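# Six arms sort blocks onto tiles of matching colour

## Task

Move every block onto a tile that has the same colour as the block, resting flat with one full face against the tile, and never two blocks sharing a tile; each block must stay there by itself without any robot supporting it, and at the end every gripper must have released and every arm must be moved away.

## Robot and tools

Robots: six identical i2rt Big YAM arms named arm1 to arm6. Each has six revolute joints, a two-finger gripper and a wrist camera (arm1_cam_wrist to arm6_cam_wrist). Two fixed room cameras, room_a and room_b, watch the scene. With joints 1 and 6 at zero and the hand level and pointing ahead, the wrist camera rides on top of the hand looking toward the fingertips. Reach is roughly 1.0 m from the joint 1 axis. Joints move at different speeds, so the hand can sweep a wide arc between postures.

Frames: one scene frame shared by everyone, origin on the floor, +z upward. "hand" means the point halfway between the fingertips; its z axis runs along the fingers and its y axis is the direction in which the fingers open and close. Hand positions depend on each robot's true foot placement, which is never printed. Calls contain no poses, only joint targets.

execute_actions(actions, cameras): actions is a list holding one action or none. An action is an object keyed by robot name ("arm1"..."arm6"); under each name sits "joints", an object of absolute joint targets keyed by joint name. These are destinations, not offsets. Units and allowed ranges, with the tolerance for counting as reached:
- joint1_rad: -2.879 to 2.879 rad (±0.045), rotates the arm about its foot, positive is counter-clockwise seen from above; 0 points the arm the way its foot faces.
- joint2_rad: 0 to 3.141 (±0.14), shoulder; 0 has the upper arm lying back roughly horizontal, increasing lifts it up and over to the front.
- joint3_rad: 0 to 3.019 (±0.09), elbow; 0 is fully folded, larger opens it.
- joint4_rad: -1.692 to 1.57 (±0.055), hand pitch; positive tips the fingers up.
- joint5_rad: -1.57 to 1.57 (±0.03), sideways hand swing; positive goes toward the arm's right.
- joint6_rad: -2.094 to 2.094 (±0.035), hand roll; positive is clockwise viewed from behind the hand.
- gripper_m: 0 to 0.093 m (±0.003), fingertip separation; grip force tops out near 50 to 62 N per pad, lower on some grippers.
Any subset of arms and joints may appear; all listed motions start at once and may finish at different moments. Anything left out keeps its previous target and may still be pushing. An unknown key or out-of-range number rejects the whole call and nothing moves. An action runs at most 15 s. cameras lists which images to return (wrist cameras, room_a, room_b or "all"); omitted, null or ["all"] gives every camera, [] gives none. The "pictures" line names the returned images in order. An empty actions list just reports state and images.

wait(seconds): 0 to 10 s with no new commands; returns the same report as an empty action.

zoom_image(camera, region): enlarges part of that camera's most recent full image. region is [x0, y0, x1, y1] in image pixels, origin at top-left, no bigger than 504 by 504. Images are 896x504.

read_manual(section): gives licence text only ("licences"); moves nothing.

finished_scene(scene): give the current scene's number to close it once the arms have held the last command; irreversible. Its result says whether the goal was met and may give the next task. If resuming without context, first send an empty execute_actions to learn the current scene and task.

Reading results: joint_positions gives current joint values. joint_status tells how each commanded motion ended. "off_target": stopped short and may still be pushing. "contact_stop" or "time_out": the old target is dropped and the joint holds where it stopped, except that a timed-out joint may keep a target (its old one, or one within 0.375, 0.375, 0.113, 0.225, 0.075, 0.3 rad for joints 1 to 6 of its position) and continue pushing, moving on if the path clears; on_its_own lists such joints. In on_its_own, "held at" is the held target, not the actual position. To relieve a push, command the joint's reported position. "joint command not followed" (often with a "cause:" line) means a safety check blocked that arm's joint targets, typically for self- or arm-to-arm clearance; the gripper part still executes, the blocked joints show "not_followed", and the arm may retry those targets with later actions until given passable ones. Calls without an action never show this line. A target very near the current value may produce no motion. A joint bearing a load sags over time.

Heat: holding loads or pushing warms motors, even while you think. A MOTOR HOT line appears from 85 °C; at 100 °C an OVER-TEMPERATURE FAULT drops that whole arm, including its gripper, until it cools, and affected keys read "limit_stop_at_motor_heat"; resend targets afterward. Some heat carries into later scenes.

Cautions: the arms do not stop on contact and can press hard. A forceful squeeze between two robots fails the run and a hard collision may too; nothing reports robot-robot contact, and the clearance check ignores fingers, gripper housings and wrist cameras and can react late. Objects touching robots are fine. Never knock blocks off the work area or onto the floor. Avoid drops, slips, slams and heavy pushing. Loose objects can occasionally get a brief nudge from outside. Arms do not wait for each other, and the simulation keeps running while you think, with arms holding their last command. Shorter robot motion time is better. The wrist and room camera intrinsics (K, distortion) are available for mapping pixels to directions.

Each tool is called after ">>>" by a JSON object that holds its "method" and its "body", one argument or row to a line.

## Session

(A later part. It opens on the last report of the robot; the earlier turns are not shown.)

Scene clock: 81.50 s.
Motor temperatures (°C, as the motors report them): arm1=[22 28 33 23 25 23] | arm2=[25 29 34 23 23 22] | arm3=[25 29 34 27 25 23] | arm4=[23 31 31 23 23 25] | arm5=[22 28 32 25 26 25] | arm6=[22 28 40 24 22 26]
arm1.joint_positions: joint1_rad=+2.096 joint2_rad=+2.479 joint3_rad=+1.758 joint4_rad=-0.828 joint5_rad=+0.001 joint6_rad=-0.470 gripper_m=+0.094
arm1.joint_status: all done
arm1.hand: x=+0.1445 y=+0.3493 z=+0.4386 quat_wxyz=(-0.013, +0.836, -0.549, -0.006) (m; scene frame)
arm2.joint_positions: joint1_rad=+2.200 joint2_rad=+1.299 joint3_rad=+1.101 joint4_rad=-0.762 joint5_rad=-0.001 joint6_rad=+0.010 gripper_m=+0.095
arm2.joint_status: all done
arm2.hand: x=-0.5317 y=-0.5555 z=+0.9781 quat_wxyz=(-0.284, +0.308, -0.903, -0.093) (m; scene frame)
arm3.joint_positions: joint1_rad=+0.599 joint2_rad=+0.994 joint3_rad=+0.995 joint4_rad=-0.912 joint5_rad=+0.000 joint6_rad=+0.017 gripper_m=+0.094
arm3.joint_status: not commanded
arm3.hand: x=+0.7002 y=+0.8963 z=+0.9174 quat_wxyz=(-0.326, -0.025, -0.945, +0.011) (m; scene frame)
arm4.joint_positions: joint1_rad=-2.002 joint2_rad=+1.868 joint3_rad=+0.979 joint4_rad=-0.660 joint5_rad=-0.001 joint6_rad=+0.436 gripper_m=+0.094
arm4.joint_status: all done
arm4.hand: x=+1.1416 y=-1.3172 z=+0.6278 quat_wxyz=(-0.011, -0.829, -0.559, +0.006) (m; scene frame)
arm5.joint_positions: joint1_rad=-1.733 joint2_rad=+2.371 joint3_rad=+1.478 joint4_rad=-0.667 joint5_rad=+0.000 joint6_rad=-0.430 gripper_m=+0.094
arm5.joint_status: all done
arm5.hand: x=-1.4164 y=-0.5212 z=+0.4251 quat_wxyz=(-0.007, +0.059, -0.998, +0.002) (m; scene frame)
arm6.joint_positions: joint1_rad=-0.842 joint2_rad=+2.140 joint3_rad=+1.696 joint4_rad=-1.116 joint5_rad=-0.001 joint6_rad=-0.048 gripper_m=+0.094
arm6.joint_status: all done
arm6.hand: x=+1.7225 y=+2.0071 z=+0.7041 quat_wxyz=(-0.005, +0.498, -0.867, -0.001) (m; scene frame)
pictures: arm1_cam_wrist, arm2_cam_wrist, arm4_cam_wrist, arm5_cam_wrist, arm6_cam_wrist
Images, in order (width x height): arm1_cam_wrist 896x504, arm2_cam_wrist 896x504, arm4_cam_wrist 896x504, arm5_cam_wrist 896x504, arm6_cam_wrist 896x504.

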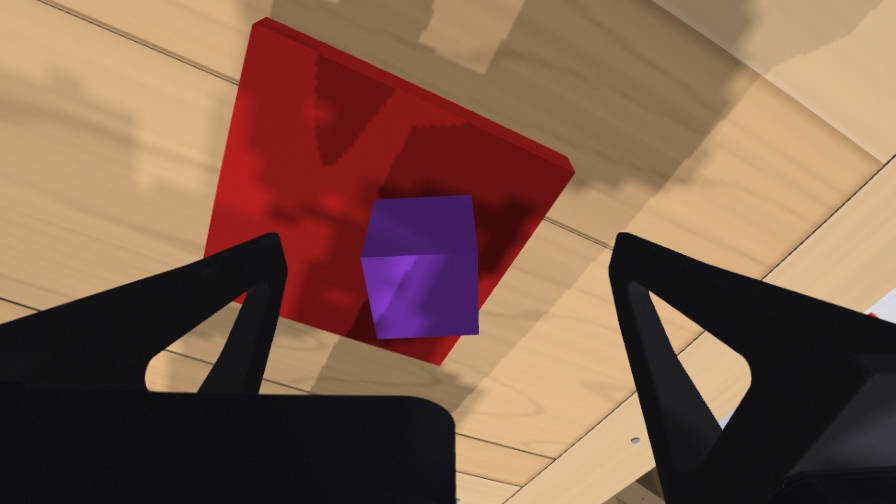

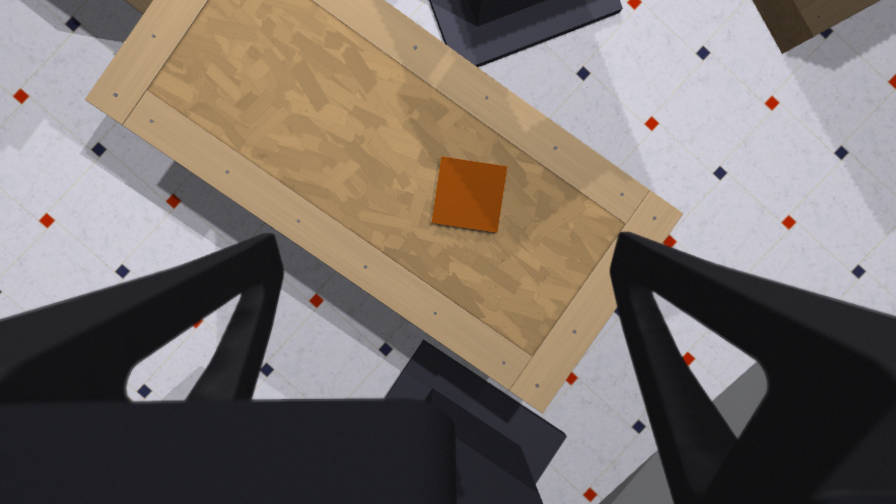

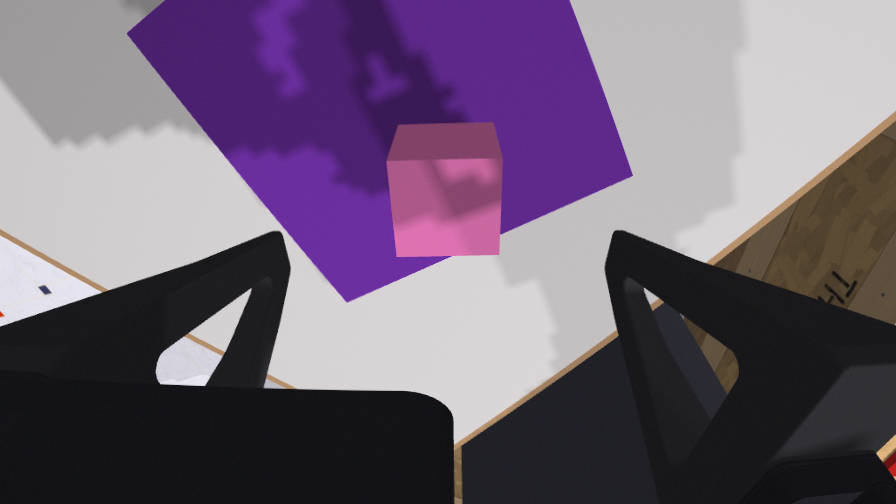

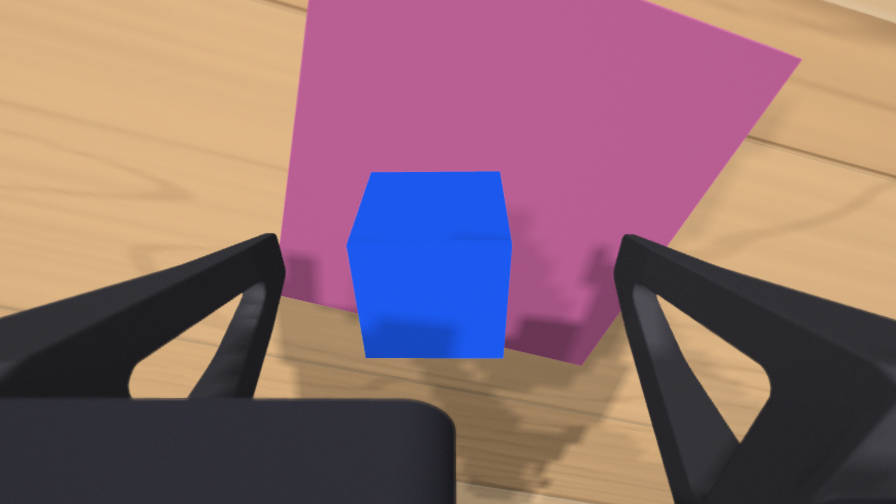

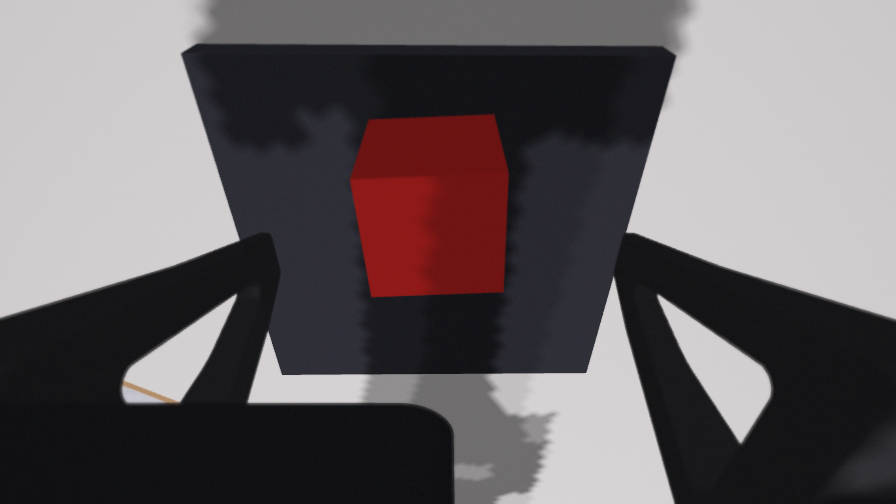

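>>> {"method": "execute_actions", "body": {
  "actions": [
    {"arm1":{"joints":{"joint2_rad":2.495,"joint3_rad":1.755}},"arm4":{"joints":{"joint2_rad":1.99,"joint4_rad":-0.548}},"arm5":{"joints":{"joint2_rad":2.39}},"arm6":{"joints":{"joint2_rad":2.20}}}
  ],
  "cameras": ["arm1_cam_wrist","arm4_cam_wrist","arm5_cam_wrist","arm6_cam_wrist"]
}}

Scene clock: 92.60 s.
Motor temperatures (°C, as the motors report them): arm1=[22 28 32 23 25 23] | arm2=[25 29 34 23 23 22] | arm3=[25 29 34 27 25 23] | arm4=[23 31 30 23 23 25] | arm5=[22 28 31 25 26 25] | arm6=[22 28 39 24 22 26]
arm1.joint_positions: joint1_rad=+2.096 joint2_rad=+2.479 joint3_rad=+1.758 joint4_rad=-0.828 joint5_rad=+0.001 joint6_rad=-0.470 gripper_m=+0.094
arm1.joint_status: all done
arm1.hand: x=+0.1445 y=+0.3493 z=+0.4386 quat_wxyz=(-0.013, +0.836, -0.549, -0.006) (m; scene frame)
arm2.joint_positions: joint1_rad=+2.200 joint2_rad=+1.299 joint3_rad=+1.101 joint4_rad=-0.762 joint5_rad=-0.001 joint6_rad=+0.010 gripper_m=+0.095
arm2.joint_status: not commanded
arm2.hand: x=-0.5317 y=-0.5555 z=+0.9781 quat_wxyz=(-0.284, +0.308, -0.903, -0.093) (m; scene frame)
arm3.joint_positions: joint1_rad=+0.599 joint2_rad=+0.994 joint3_rad=+0.995 joint4_rad=-0.912 joint5_rad=+0.000 joint6_rad=+0.017 gripper_m=+0.094
arm3.joint_status: not commanded
arm3.hand: x=+0.7002 y=+0.8963 z=+0.9174 quat_wxyz=(-0.326, -0.025, -0.945, +0.011) (m; scene frame)
arm4.joint_positions: joint1_rad=-2.002 joint2_rad=+1.994 joint3_rad=+0.979 joint4_rad=-0.559 joint5_rad=-0.001 joint6_rad=+0.437 gripper_m=+0.094
arm4.joint_status: all done
arm4.hand: x=+1.1414 y=-1.3137 z=+0.5751 quat_wxyz=(+0.000, -0.829, -0.559, +0.000) (m; scene frame)
arm5.joint_positions: joint1_rad=-1.733 joint2_rad=+2.371 joint3_rad=+1.478 joint4_rad=-0.667 joint5_rad=+0.000 joint6_rad=-0.430 gripper_m=+0.094
arm5.joint_status: all done
arm5.hand: x=-1.4164 y=-0.5212 z=+0.4251 quat_wxyz=(-0.007, +0.059, -0.998, +0.002) (m; scene frame)
arm6.joint_positions: joint1_rad=-0.842 joint2_rad=+2.202 joint3_rad=+1.696 joint4_rad=-1.115 joint5_rad=-0.001 joint6_rad=-0.048 gripper_m=+0.094
arm6.joint_status: all done
arm6.hand: x=+1.7178 y=+1.9997 z=+0.6667 quat_wxyz=(+0.022, +0.497, -0.867, +0.013) (m; scene frame)
pictures: arm1_cam_wrist, arm4_cam_wrist, arm5_cam_wrist, arm6_cam_wrist
Images, in order (width x height): arm1_cam_wrist 896x504, arm4_cam_wrist 896x504, arm5_cam_wrist 896x504, arm6_cam_wrist 896x504.

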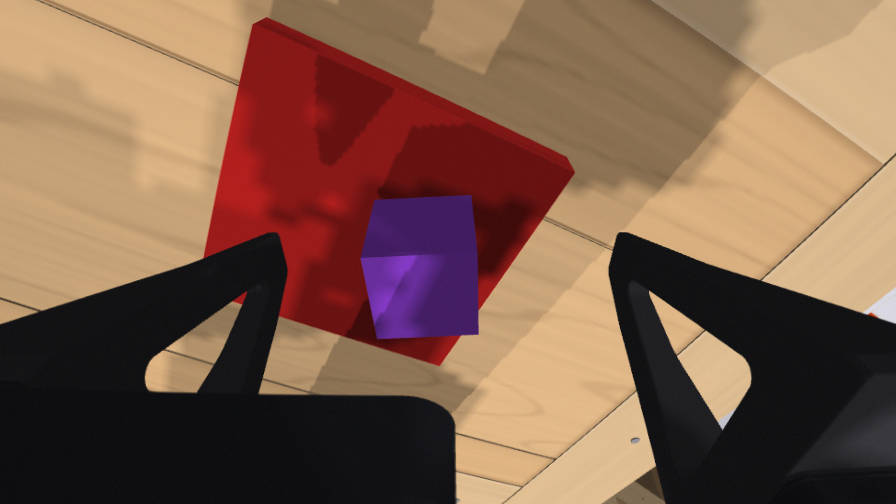

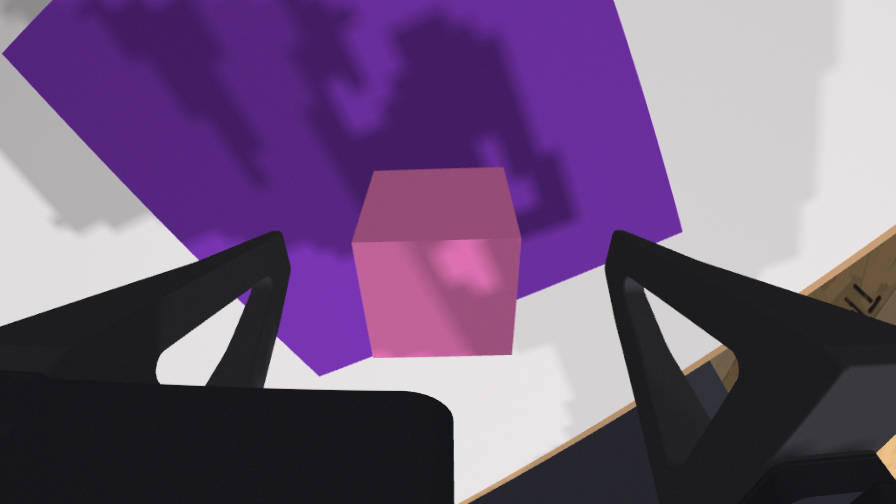

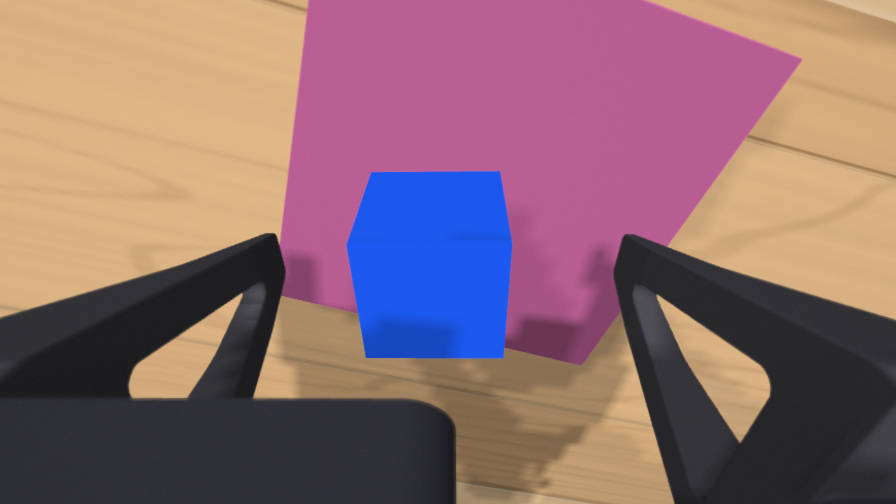

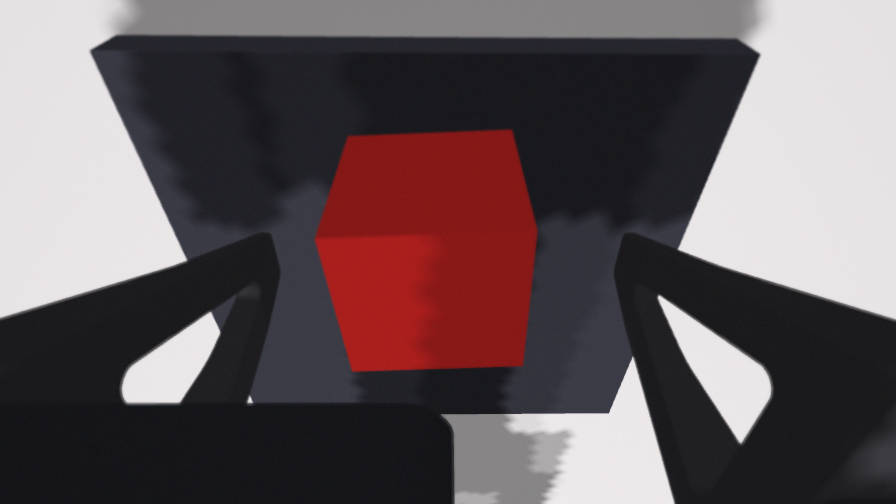

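>>> {"method": "execute_actions", "body": {
  "actions": [
    {"arm1":{"joints":{"joint2_rad":2.518,"joint4_rad":-0.85}},"arm4":{"joints":{"gripper_m":0}},"arm5":{"joints":{"gripper_m":0}},"arm6":{"joints":{"gripper_m":0}}}
  ],
  "cameras": ["arm1_cam_wrist","arm5_cam_wrist"]
}}

Scene clock: 99.07 s.
Motor temperatures (°C, as the motors report them): arm1=[22 28 32 23 25 23] | arm2=[25 29 34 23 23 22] | arm3=[25 29 34 27 25 23] | arm4=[23 31 29 23 23 25] | arm5=[22 28 31 25 26 25] | arm6=[22 28 39 24 22 26]
arm1.joint_positions: joint1_rad=+2.096 joint2_rad=+2.496 joint3_rad=+1.755 joint4_rad=-0.841 joint5_rad=+0.001 joint6_rad=-0.470 gripper_m=+0.094
arm1.joint_status: all done
arm1.hand: x=+0.1439 y=+0.3388 z=+0.4267 quat_wxyz=(+0.002, +0.836, -0.549, +0.003) (m; scene frame)
arm2.joint_positions: joint1_rad=+2.200 joint2_rad=+1.299 joint3_rad=+1.101 joint4_rad=-0.762 joint5_rad=-0.001 joint6_rad=+0.010 gripper_m=+0.095
arm2.joint_status: not commanded
arm2.hand: x=-0.5317 y=-0.5555 z=+0.9781 quat_wxyz=(-0.284, +0.308, -0.903, -0.093) (m; scene frame)
arm3.joint_positions: joint1_rad=+0.599 joint2_rad=+0.994 joint3_rad=+0.995 joint4_rad=-0.912 joint5_rad=+0.000 joint6_rad=+0.017 gripper_m=+0.094
arm3.joint_status: not commanded
arm3.hand: x=+0.7002 y=+0.8963 z=+0.9174 quat_wxyz=(-0.326, -0.025, -0.945, +0.011) (m; scene frame)
arm4.joint_positions: joint1_rad=-2.002 joint2_rad=+1.994 joint3_rad=+0.979 joint4_rad=-0.559 joint5_rad=+0.000 joint6_rad=+0.437 gripper_m=+0.037
arm4.joint_status: gripper_m off_target (ended at +0.037, target +0.000)
arm4.hand: x=+1.1414 y=-1.3138 z=+0.5751 quat_wxyz=(+0.000, -0.829, -0.559, +0.000) (m; scene frame)
arm5.joint_positions: joint1_rad=-1.733 joint2_rad=+2.371 joint3_rad=+1.478 joint4_rad=-0.667 joint5_rad=+0.000 joint6_rad=-0.430 gripper_m=+0.037
arm5.joint_status: gripper_m off_target (ended at +0.037, target +0.000)
arm5.hand: x=-1.4164 y=-0.5211 z=+0.4251 quat_wxyz=(-0.007, +0.059, -0.998, +0.001) (m; scene frame)
arm6.joint_positions: joint1_rad=-0.842 joint2_rad=+2.202 joint3_rad=+1.696 joint4_rad=-1.115 joint5_rad=+0.000 joint6_rad=-0.049 gripper_m=+0.041
arm6.joint_status: gripper_m off_target (ended at +0.041, target +0.000)
arm6.hand: x=+1.7178 y=+1.9997 z=+0.6667 quat_wxyz=(+0.022, +0.498, -0.867, +0.013) (m; scene frame)
pictures: arm1_cam_wrist, arm5_cam_wrist
Images, in order (width x height): arm1_cam_wrist 896x504, arm5_cam_wrist 896x504.

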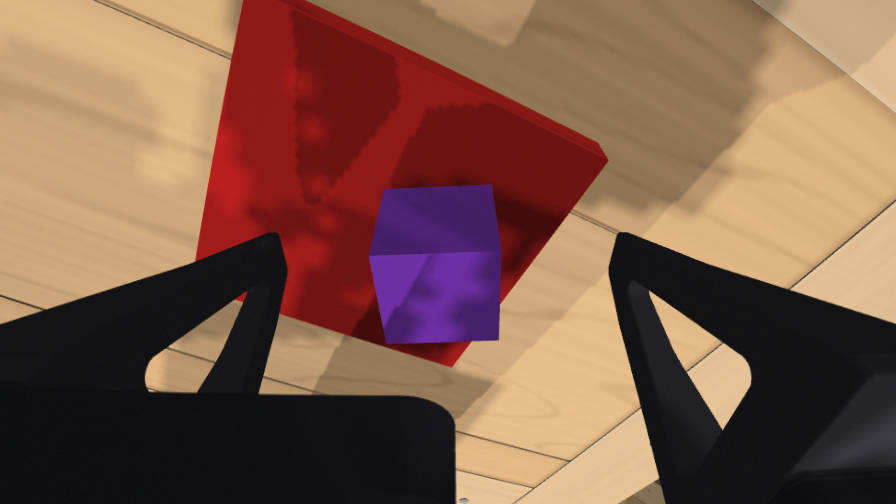

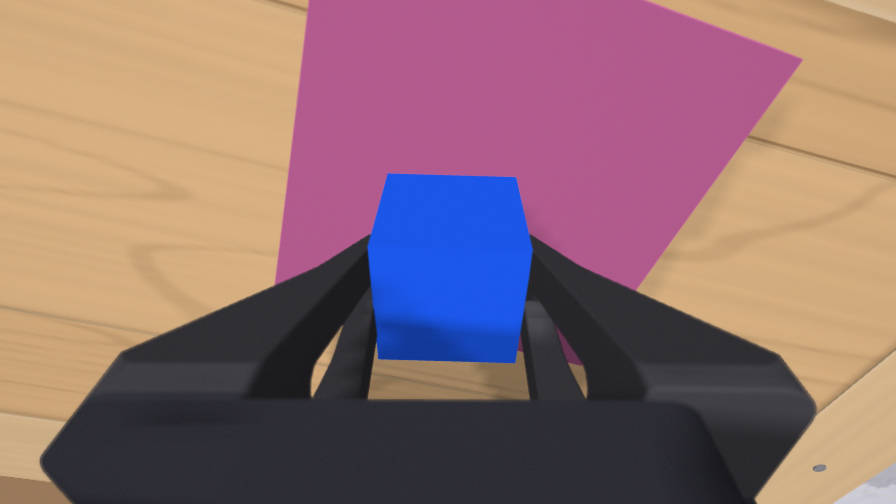

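>>> {"method": "execute_actions", "body": {
  "actions": [
    {"arm1":{"joints":{"gripper_m":0}},"arm4":{"joints":{"joint2_rad":1.75}},"arm5":{"joints":{"joint2_rad":2.0}},"arm6":{"joints":{"joint2_rad":2.0}}}
  ],
  "cameras": []
}}

Scene clock: 113.20 s.
Motor temperatures (°C, as the motors report them): arm1=[22 28 31 23 25 23] | arm2=[25 29 35 23 23 22] | arm3=[25 29 34 27 25 23] | arm4=[23 32 28 23 23 25] | arm5=[22 28 31 25 26 25] | arm6=[22 29 39 24 22 26]
arm1.joint_positions: joint1_rad=+2.096 joint2_rad=+2.496 joint3_rad=+1.755 joint4_rad=-0.841 joint5_rad=+0.001 joint6_rad=-0.470 gripper_m=+0.031
arm1.joint_status: gripper_m off_target (ended at +0.031, target +0.000)
arm1.hand: x=+0.1439 y=+0.3388 z=+0.4267 quat_wxyz=(+0.002, +0.836, -0.549, +0.003) (m; scene frame)
arm2.joint_positions: joint1_rad=+2.200 joint2_rad=+1.299 joint3_rad=+1.101 joint4_rad=-0.762 joint5_rad=-0.001 joint6_rad=+0.010 gripper_m=+0.095
arm2.joint_status: not commanded
arm2.hand: x=-0.5317 y=-0.5555 z=+0.9781 quat_wxyz=(-0.284, +0.308, -0.903, -0.093) (m; scene frame)
arm3.joint_positions: joint1_rad=+0.599 joint2_rad=+0.994 joint3_rad=+0.995 joint4_rad=-0.912 joint5_rad=+0.000 joint6_rad=+0.017 gripper_m=+0.094
arm3.joint_status: not commanded
arm3.hand: x=+0.7002 y=+0.8963 z=+0.9174 quat_wxyz=(-0.326, -0.025, -0.945, +0.011) (m; scene frame)
arm4.joint_positions: joint1_rad=-2.002 joint2_rad=+1.741 joint3_rad=+0.979 joint4_rad=-0.555 joint5_rad=+0.000 joint6_rad=+0.437 gripper_m=+0.037
arm4.joint_status: all done
arm4.hand: x=+1.1440 y=-1.3643 z=+0.6881 quat_wxyz=(-0.110, -0.823, -0.554, +0.066) (m; scene frame)
arm5.joint_positions: joint1_rad=-1.733 joint2_rad=+1.995 joint3_rad=+1.482 joint4_rad=-0.663 joint5_rad=+0.000 joint6_rad=-0.430 gripper_m=+0.037
arm5.joint_status: all done
arm5.hand: x=-1.3377 y=-0.5470 z=+0.6565 quat_wxyz=(-0.185, +0.058, -0.979, +0.071) (m; scene frame)
arm6.joint_positions: joint1_rad=-0.842 joint2_rad=+1.999 joint3_rad=+1.698 joint4_rad=-1.114 joint5_rad=+0.000 joint6_rad=-0.049 gripper_m=+0.041
arm6.joint_status: all done
arm6.hand: x=+1.7294 y=+2.0182 z=+0.7918 quat_wxyz=(-0.070, +0.496, -0.865, -0.034) (m; scene frame)
pictures: none
No camera images: the call's "cameras" was empty. Leave "cameras" out to get every camera's image.

>>> {"method": "execute_actions", "body": {
  "actions": [
    {"arm1":{"joints":{"joint2_rad":2.1}},"arm4":{"joints":{"joint1_rad":1.5,"joint2_rad":1.3,"joint3_rad":1.1,"joint4_rad":-0.75,"joint6_rad":0}},"arm5":{"joints":{"joint1_rad":0.5,"joint2_rad":1.3,"joint3_rad":1.12,"joint4_rad":-0.75,"joint6_rad":0}},"arm6":{"joints":{"joint1_rad":1.566,"joint2_rad":1.85,"joint3_rad":1.53,"joint4_rad":-0.68,"joint6_rad":0}}}
  ],
  "cameras": ["arm4_cam_wrist","arm5_cam_wrist","arm6_cam_wrist","room_a"]
}}

Scene clock: 135.33 s.
Motor temperatures (°C, as the motors report them): arm1=[22 28 31 23 25 23] | arm2=[25 29 35 23 23 22] | arm3=[25 29 35 27 25 23] | arm4=[23 31 29 23 23 25] | arm5=[22 28 32 25 26 25] | arm6=[22 29 39 24 22 26]
arm1.joint_positions: joint1_rad=+2.096 joint2_rad=+2.096 joint3_rad=+1.745 joint4_rad=-0.847 joint5_rad=+0.001 joint6_rad=-0.470 gripper_m=+0.031
arm1.joint_status: all done
arm1.hand: x=+0.1478 y=+0.4120 z=+0.6905 quat_wxyz=(-0.164, +0.821, -0.539, -0.092) (m; scene frame)
arm2.joint_positions: joint1_rad=+2.200 joint2_rad=+1.299 joint3_rad=+1.101 joint4_rad=-0.762 joint5_rad=-0.001 joint6_rad=+0.010 gripper_m=+0.095
arm2.joint_status: not commanded
arm2.hand: x=-0.5317 y=-0.5555 z=+0.9781 quat_wxyz=(-0.284, +0.308, -0.903, -0.093) (m; scene frame)
arm3.joint_positions: joint1_rad=+0.599 joint2_rad=+0.994 joint3_rad=+0.995 joint4_rad=-0.912 joint5_rad=+0.000 joint6_rad=+0.017 gripper_m=+0.094
arm3.joint_status: not commanded
arm3.hand: x=+0.7002 y=+0.8963 z=+0.9174 quat_wxyz=(-0.326, -0.025, -0.945, +0.011) (m; scene frame)
arm4.joint_positions: joint1_rad=+1.500 joint2_rad=+1.310 joint3_rad=+1.085 joint4_rad=-0.742 joint5_rad=+0.000 joint6_rad=+0.012 gripper_m=+0.037
arm4.joint_status: all done
arm4.hand: x=+0.9188 y=-0.4135 z=+0.9209 quat_wxyz=(-0.160, +0.796, -0.528, -0.248) (m; scene frame)
arm5.joint_positions: joint1_rad=+0.506 joint2_rad=+1.300 joint3_rad=+1.125 joint4_rad=-0.744 joint5_rad=-0.001 joint6_rad=-0.011 gripper_m=+0.037
arm5.joint_status: all done
arm5.hand: x=-2.1512 y=+0.1369 z=+0.8720 quat_wxyz=(-0.185, +0.782, -0.536, -0.261) (m; scene frame)
arm6.joint_positions: joint1_rad=+1.568 joint2_rad=+1.867 joint3_rad=+1.539 joint4_rad=-0.687 joint5_rad=+0.000 joint6_rad=-0.011 gripper_m=+0.041
arm6.joint_status: all done
arm6.hand: x=+0.7123 y=+1.3010 z=+0.8408 quat_wxyz=(+0.035, +0.953, +0.131, -0.271) (m; scene frame)
pictures: arm4_cam_wrist, arm5_cam_wrist, arm6_cam_wrist, room_a
Images, in order (width x height): arm4_cam_wrist 896x504, arm5_cam_wrist 896x504, arm6_cam_wrist 896x504, room_a 896x504.

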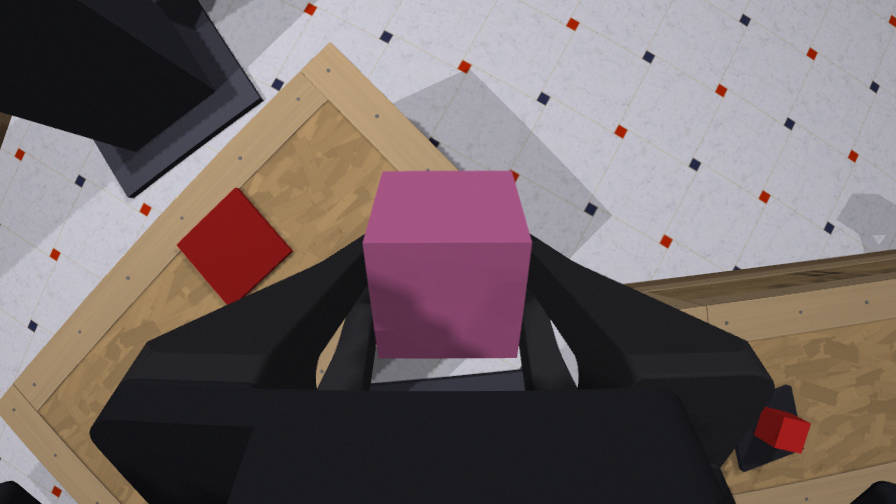

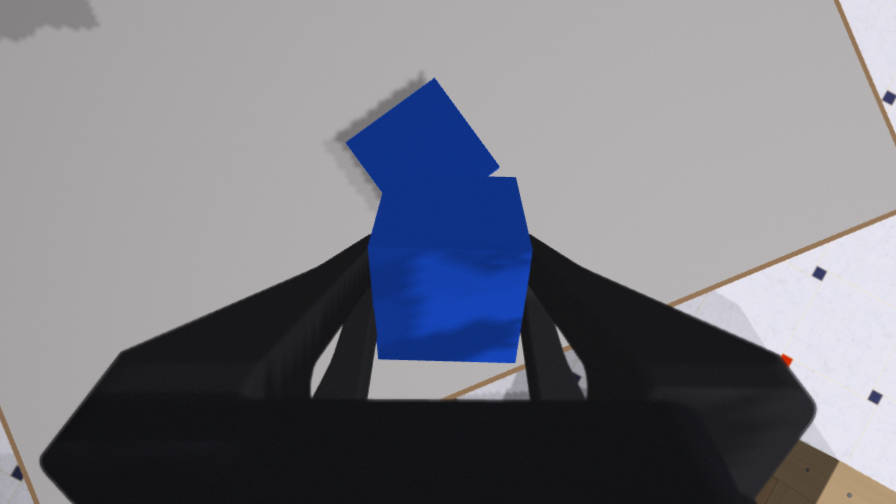

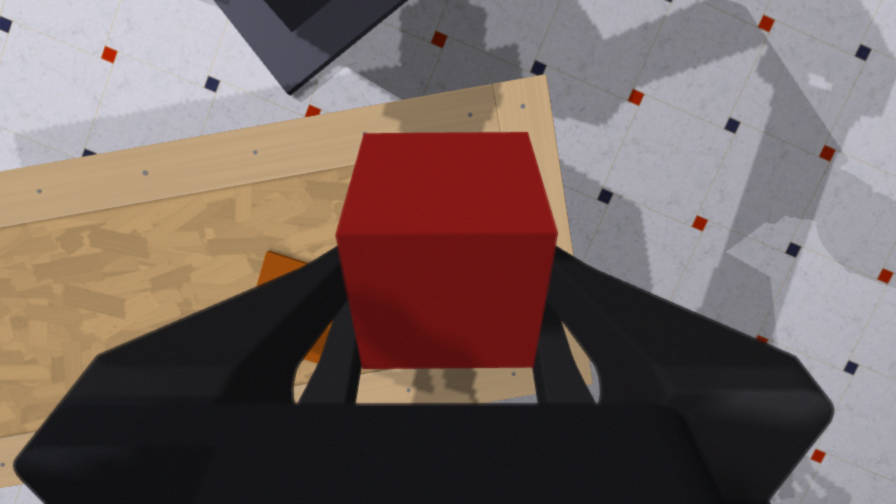

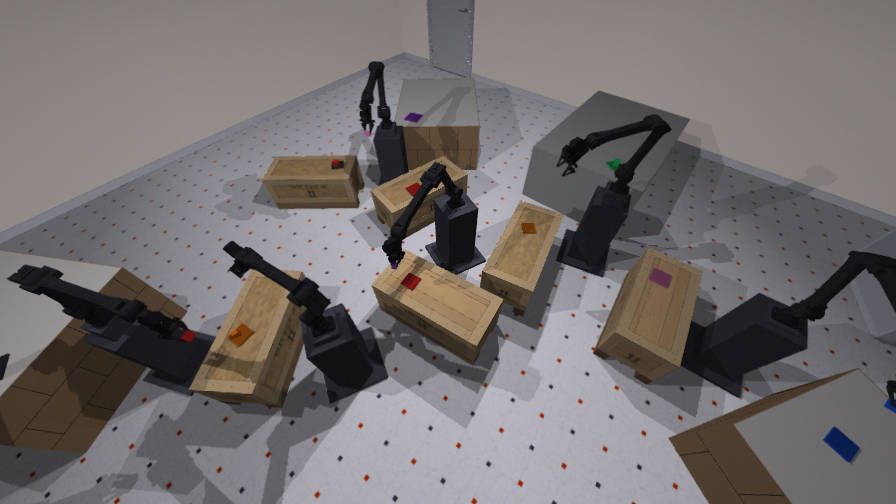

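>>> {"method": "execute_actions", "body": {
  "actions": [
    {"arm1":{"joints":{"joint1_rad":0.433,"joint2_rad":2.27,"joint3_rad":1.70,"joint4_rad":-0.825,"joint6_rad":0}},"arm4":{"joints":{"joint1_rad":2.38,"joint2_rad":2.32,"joint3_rad":1.39,"joint4_rad":-0.535}},"arm5":{"joints":{"joint1_rad":0.545,"joint2_rad":1.925,"joint3_rad":1.76,"joint4_rad":-1.38,"joint6_rad":-0.62}},"arm6":{"joints":{"joint2_rad":2.525,"joint3_rad":1.71,"joint4_rad":-0.705}}}
  ],
  "cameras": ["arm1_cam_wrist","arm4_cam_wrist","arm5_cam_wrist","arm6_cam_wrist","room_a"]
}}

Scene clock: 171.87 s.
Motor temperatures (°C, as the motors report them): arm1=[22 29 33 23 25 23] | arm2=[25 29 36 23 23 22] | arm3=[25 29 35 27 25 23] | arm4=[23 31 32 23 23 25] | arm5=[22 27 34 25 26 25] | arm6=[22 29 37 24 22 26]
arm1.joint_positions: joint1_rad=+0.428 joint2_rad=+2.289 joint3_rad=+1.691 joint4_rad=-0.821 joint5_rad=+0.002 joint6_rad=-0.010 gripper_m=+0.031
arm1.joint_status: all done
arm1.hand: x=+0.7696 y=-0.4126 z=+0.5372 quat_wxyz=(-0.077, -0.075, -0.994, +0.005) (m; scene frame)
arm2.joint_positions: joint1_rad=+2.200 joint2_rad=+1.299 joint3_rad=+1.101 joint4_rad=-0.762 joint5_rad=-0.001 joint6_rad=+0.010 gripper_m=+0.095
arm2.joint_status: not commanded
arm2.hand: x=-0.5317 y=-0.5555 z=+0.9781 quat_wxyz=(-0.284, +0.308, -0.903, -0.093) (m; scene frame)
arm3.joint_positions: joint1_rad=+0.599 joint2_rad=+0.994 joint3_rad=+0.995 joint4_rad=-0.912 joint5_rad=+0.000 joint6_rad=+0.017 gripper_m=+0.094
arm3.joint_status: not commanded
arm3.hand: x=+0.7002 y=+0.8963 z=+0.9174 quat_wxyz=(-0.326, -0.025, -0.945, +0.011) (m; scene frame)
arm4.joint_positions: joint1_rad=+2.382 joint2_rad=+2.319 joint3_rad=+1.370 joint4_rad=-0.536 joint5_rad=-0.002 joint6_rad=+0.010 gripper_m=+0.037
arm4.joint_status: all done
arm4.hand: x=+0.5682 y=-0.7178 z=+0.5020 quat_wxyz=(-0.003, +0.989, -0.143, -0.042) (m; scene frame)
arm5.joint_positions: joint1_rad=+0.545 joint2_rad=+1.933 joint3_rad=+1.706 joint4_rad=-1.371 joint5_rad=-0.001 joint6_rad=-0.610 gripper_m=+0.037
arm5.joint_status: all done
arm5.hand: x=-2.1978 y=+0.1977 z=+0.7496 quat_wxyz=(+0.010, +0.960, -0.279, +0.010) (m; scene frame)
arm6.joint_positions: joint1_rad=+1.568 joint2_rad=+2.533 joint3_rad=+1.687 joint4_rad=-0.706 joint5_rad=+0.000 joint6_rad=-0.011 gripper_m=+0.041
arm6.joint_status: all done
arm6.hand: x=+0.7712 y=+1.3159 z=+0.4588 quat_wxyz=(+0.002, +0.991, +0.136, -0.008) (m; scene frame)
pictures: arm1_cam_wrist, arm4_cam_wrist, arm5_cam_wrist, arm6_cam_wrist, room_a
Images, in order (width x height): arm1_cam_wrist 896x504, arm4_cam_wrist 896x504, arm5_cam_wrist 896x504, arm6_cam_wrist 896x504, room_a 896x504.

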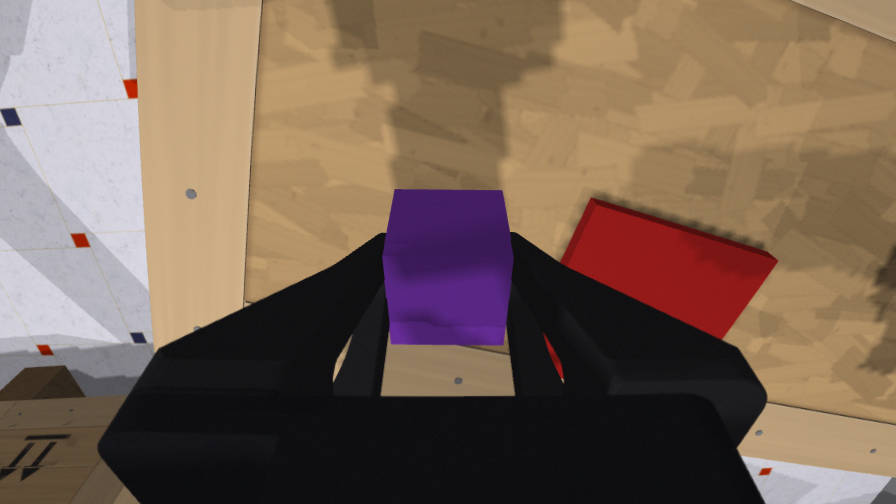

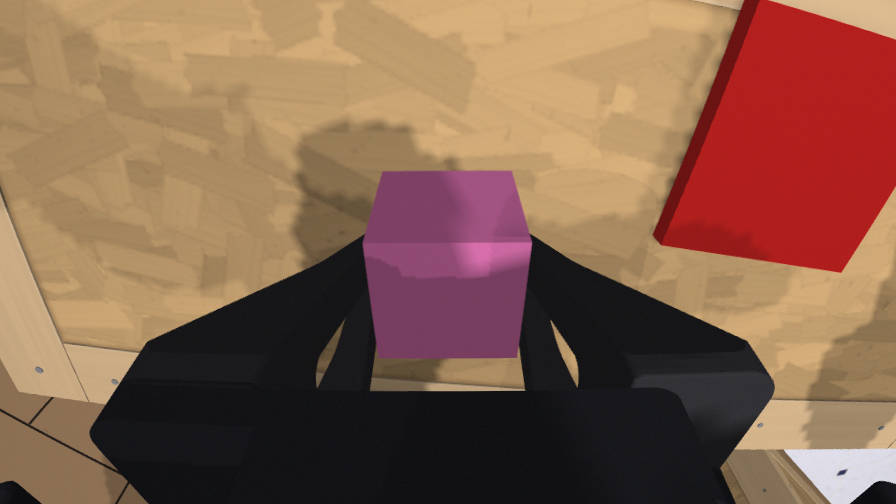

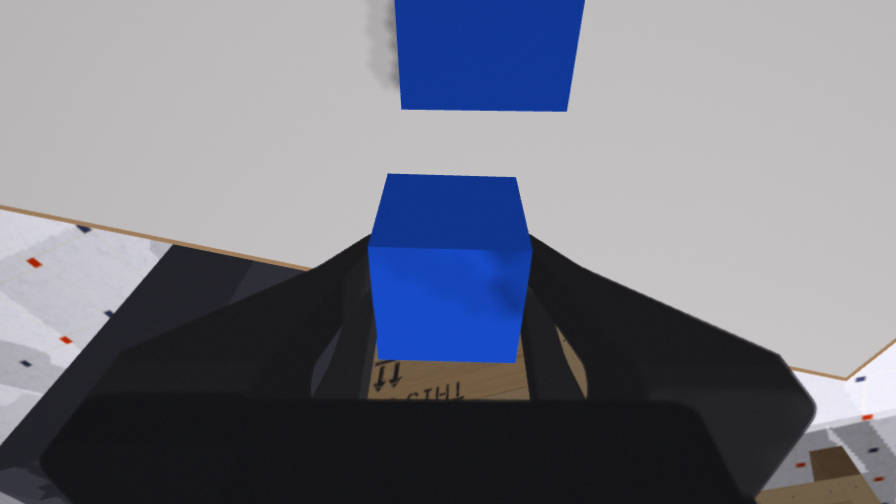

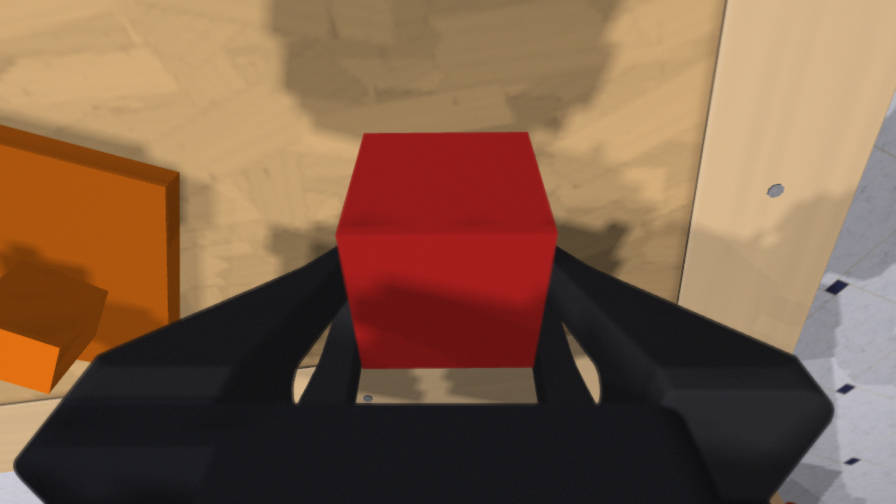

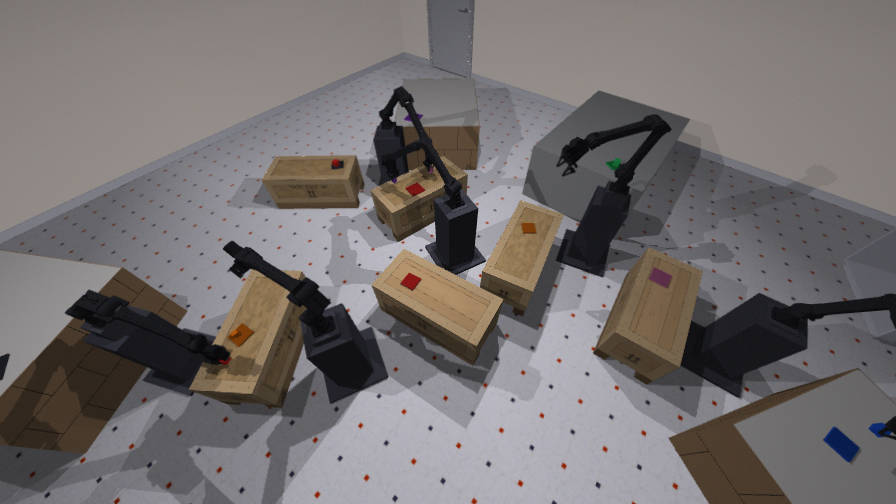

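>>> {"method": "execute_actions", "body": {
  "actions": [
    {"arm1":{"joints":{"joint2_rad":2.468,"joint4_rad":-0.775}},"arm4":{"joints":{"joint2_rad":2.47,"joint4_rad":-0.465}},"arm5":{"joints":{"joint2_rad":2.065,"joint3_rad":1.67,"joint4_rad":-1.143}},"arm6":{"joints":{"joint2_rad":2.6}}}
  ],
  "cameras": ["arm1_cam_wrist","arm4_cam_wrist","arm5_cam_wrist","arm6_cam_wrist"]
}}

Scene clock: 186.00 s.
Motor temperatures (°C, as the motors report them): arm1=[22 30 32 23 25 23] | arm2=[25 29 36 23 23 22] | arm3=[25 29 35 27 25 23] | arm4=[23 32 30 23 23 25] | arm5=[22 28 36 25 26 25] | arm6=[22 29 36 24 22 26]
arm1.joint_positions: joint1_rad=+0.428 joint2_rad=+2.478 joint3_rad=+1.687 joint4_rad=-0.780 joint5_rad=+0.002 joint6_rad=-0.010 gripper_m=+0.031
arm1.joint_status: all done
arm1.hand: x=+0.7260 y=-0.4050 z=+0.4170 quat_wxyz=(-0.001, -0.075, -0.997, -0.002) (m; scene frame)
arm2.joint_positions: joint1_rad=+2.200 joint2_rad=+1.299 joint3_rad=+1.101 joint4_rad=-0.762 joint5_rad=-0.001 joint6_rad=+0.010 gripper_m=+0.095
arm2.joint_status: not commanded
arm2.hand: x=-0.5317 y=-0.5555 z=+0.9781 quat_wxyz=(-0.284, +0.308, -0.903, -0.093) (m; scene frame)
arm3.joint_positions: joint1_rad=+0.599 joint2_rad=+0.994 joint3_rad=+0.995 joint4_rad=-0.912 joint5_rad=+0.000 joint6_rad=+0.017 gripper_m=+0.094
arm3.joint_status: not commanded
arm3.hand: x=+0.7002 y=+0.8963 z=+0.9174 quat_wxyz=(-0.326, -0.025, -0.945, +0.011) (m; scene frame)
arm4.joint_positions: joint1_rad=+2.382 joint2_rad=+2.477 joint3_rad=+1.377 joint4_rad=-0.472 joint5_rad=-0.002 joint6_rad=+0.010 gripper_m=+0.037
arm4.joint_status: all done
arm4.hand: x=+0.6044 y=-0.7283 z=+0.4204 quat_wxyz=(+0.002, +0.990, -0.143, +0.000) (m; scene frame)
arm5.joint_positions: joint1_rad=+0.545 joint2_rad=+2.084 joint3_rad=+1.659 joint4_rad=-1.153 joint5_rad=-0.001 joint6_rad=-0.610 gripper_m=+0.037
arm5.joint_status: all done
arm5.hand: x=-2.2083 y=+0.2239 z=+0.6444 quat_wxyz=(+0.002, +0.960, -0.279, +0.003) (m; scene frame)
arm6.joint_positions: joint1_rad=+1.568 joint2_rad=+2.611 joint3_rad=+1.687 joint4_rad=-0.706 joint5_rad=+0.000 joint6_rad=-0.011 gripper_m=+0.041
arm6.joint_status: all done
arm6.hand: x=+0.8009 y=+1.3238 z=+0.4131 quat_wxyz=(-0.003, +0.990, +0.136, +0.031) (m; scene frame)
pictures: arm1_cam_wrist, arm4_cam_wrist, arm5_cam_wrist, arm6_cam_wrist
Images, in order (width x height): arm1_cam_wrist 896x504, arm4_cam_wrist 896x504, arm5_cam_wrist 896x504, arm6_cam_wrist 896x504.

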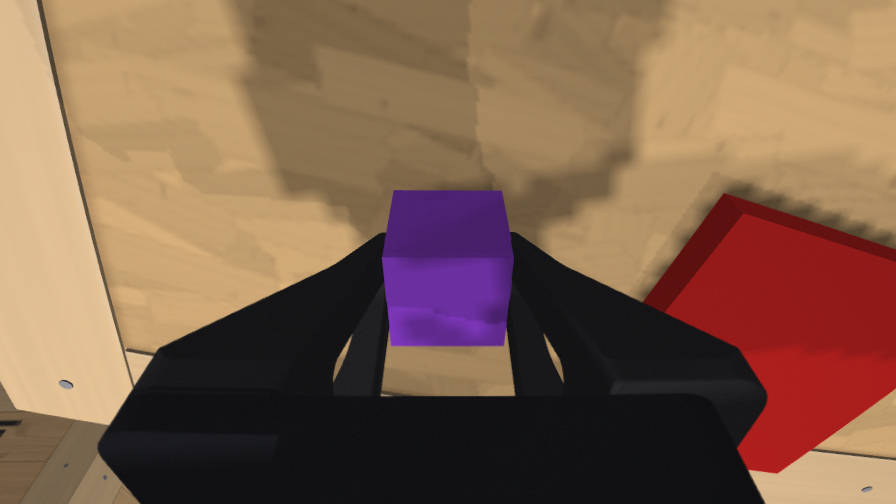

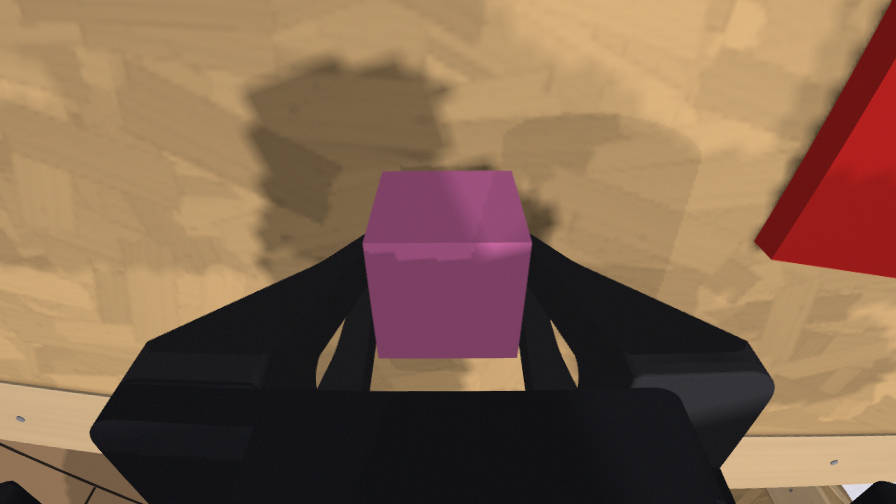

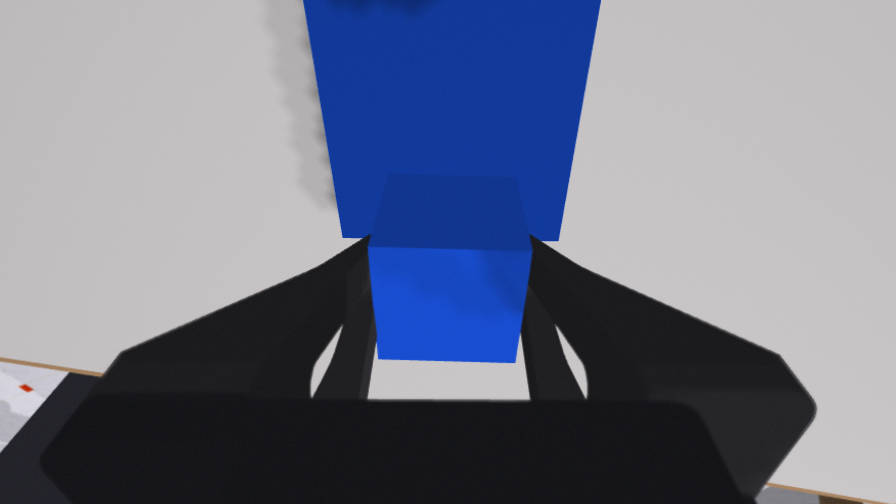

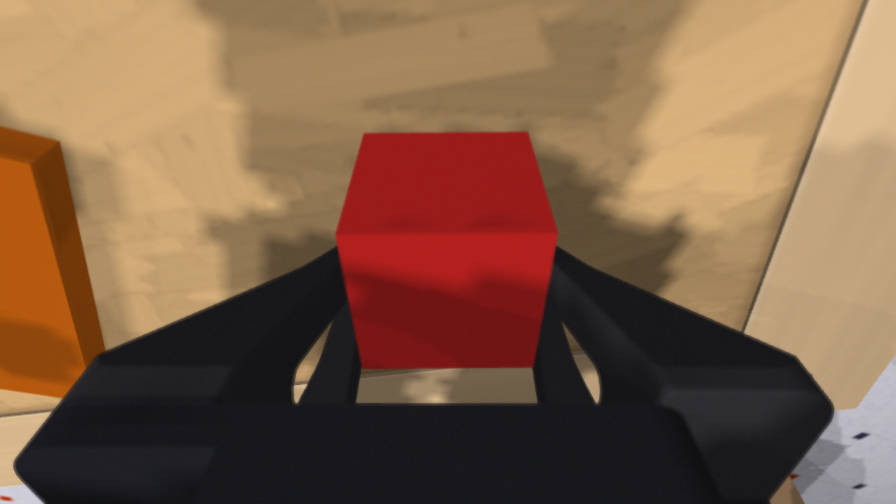

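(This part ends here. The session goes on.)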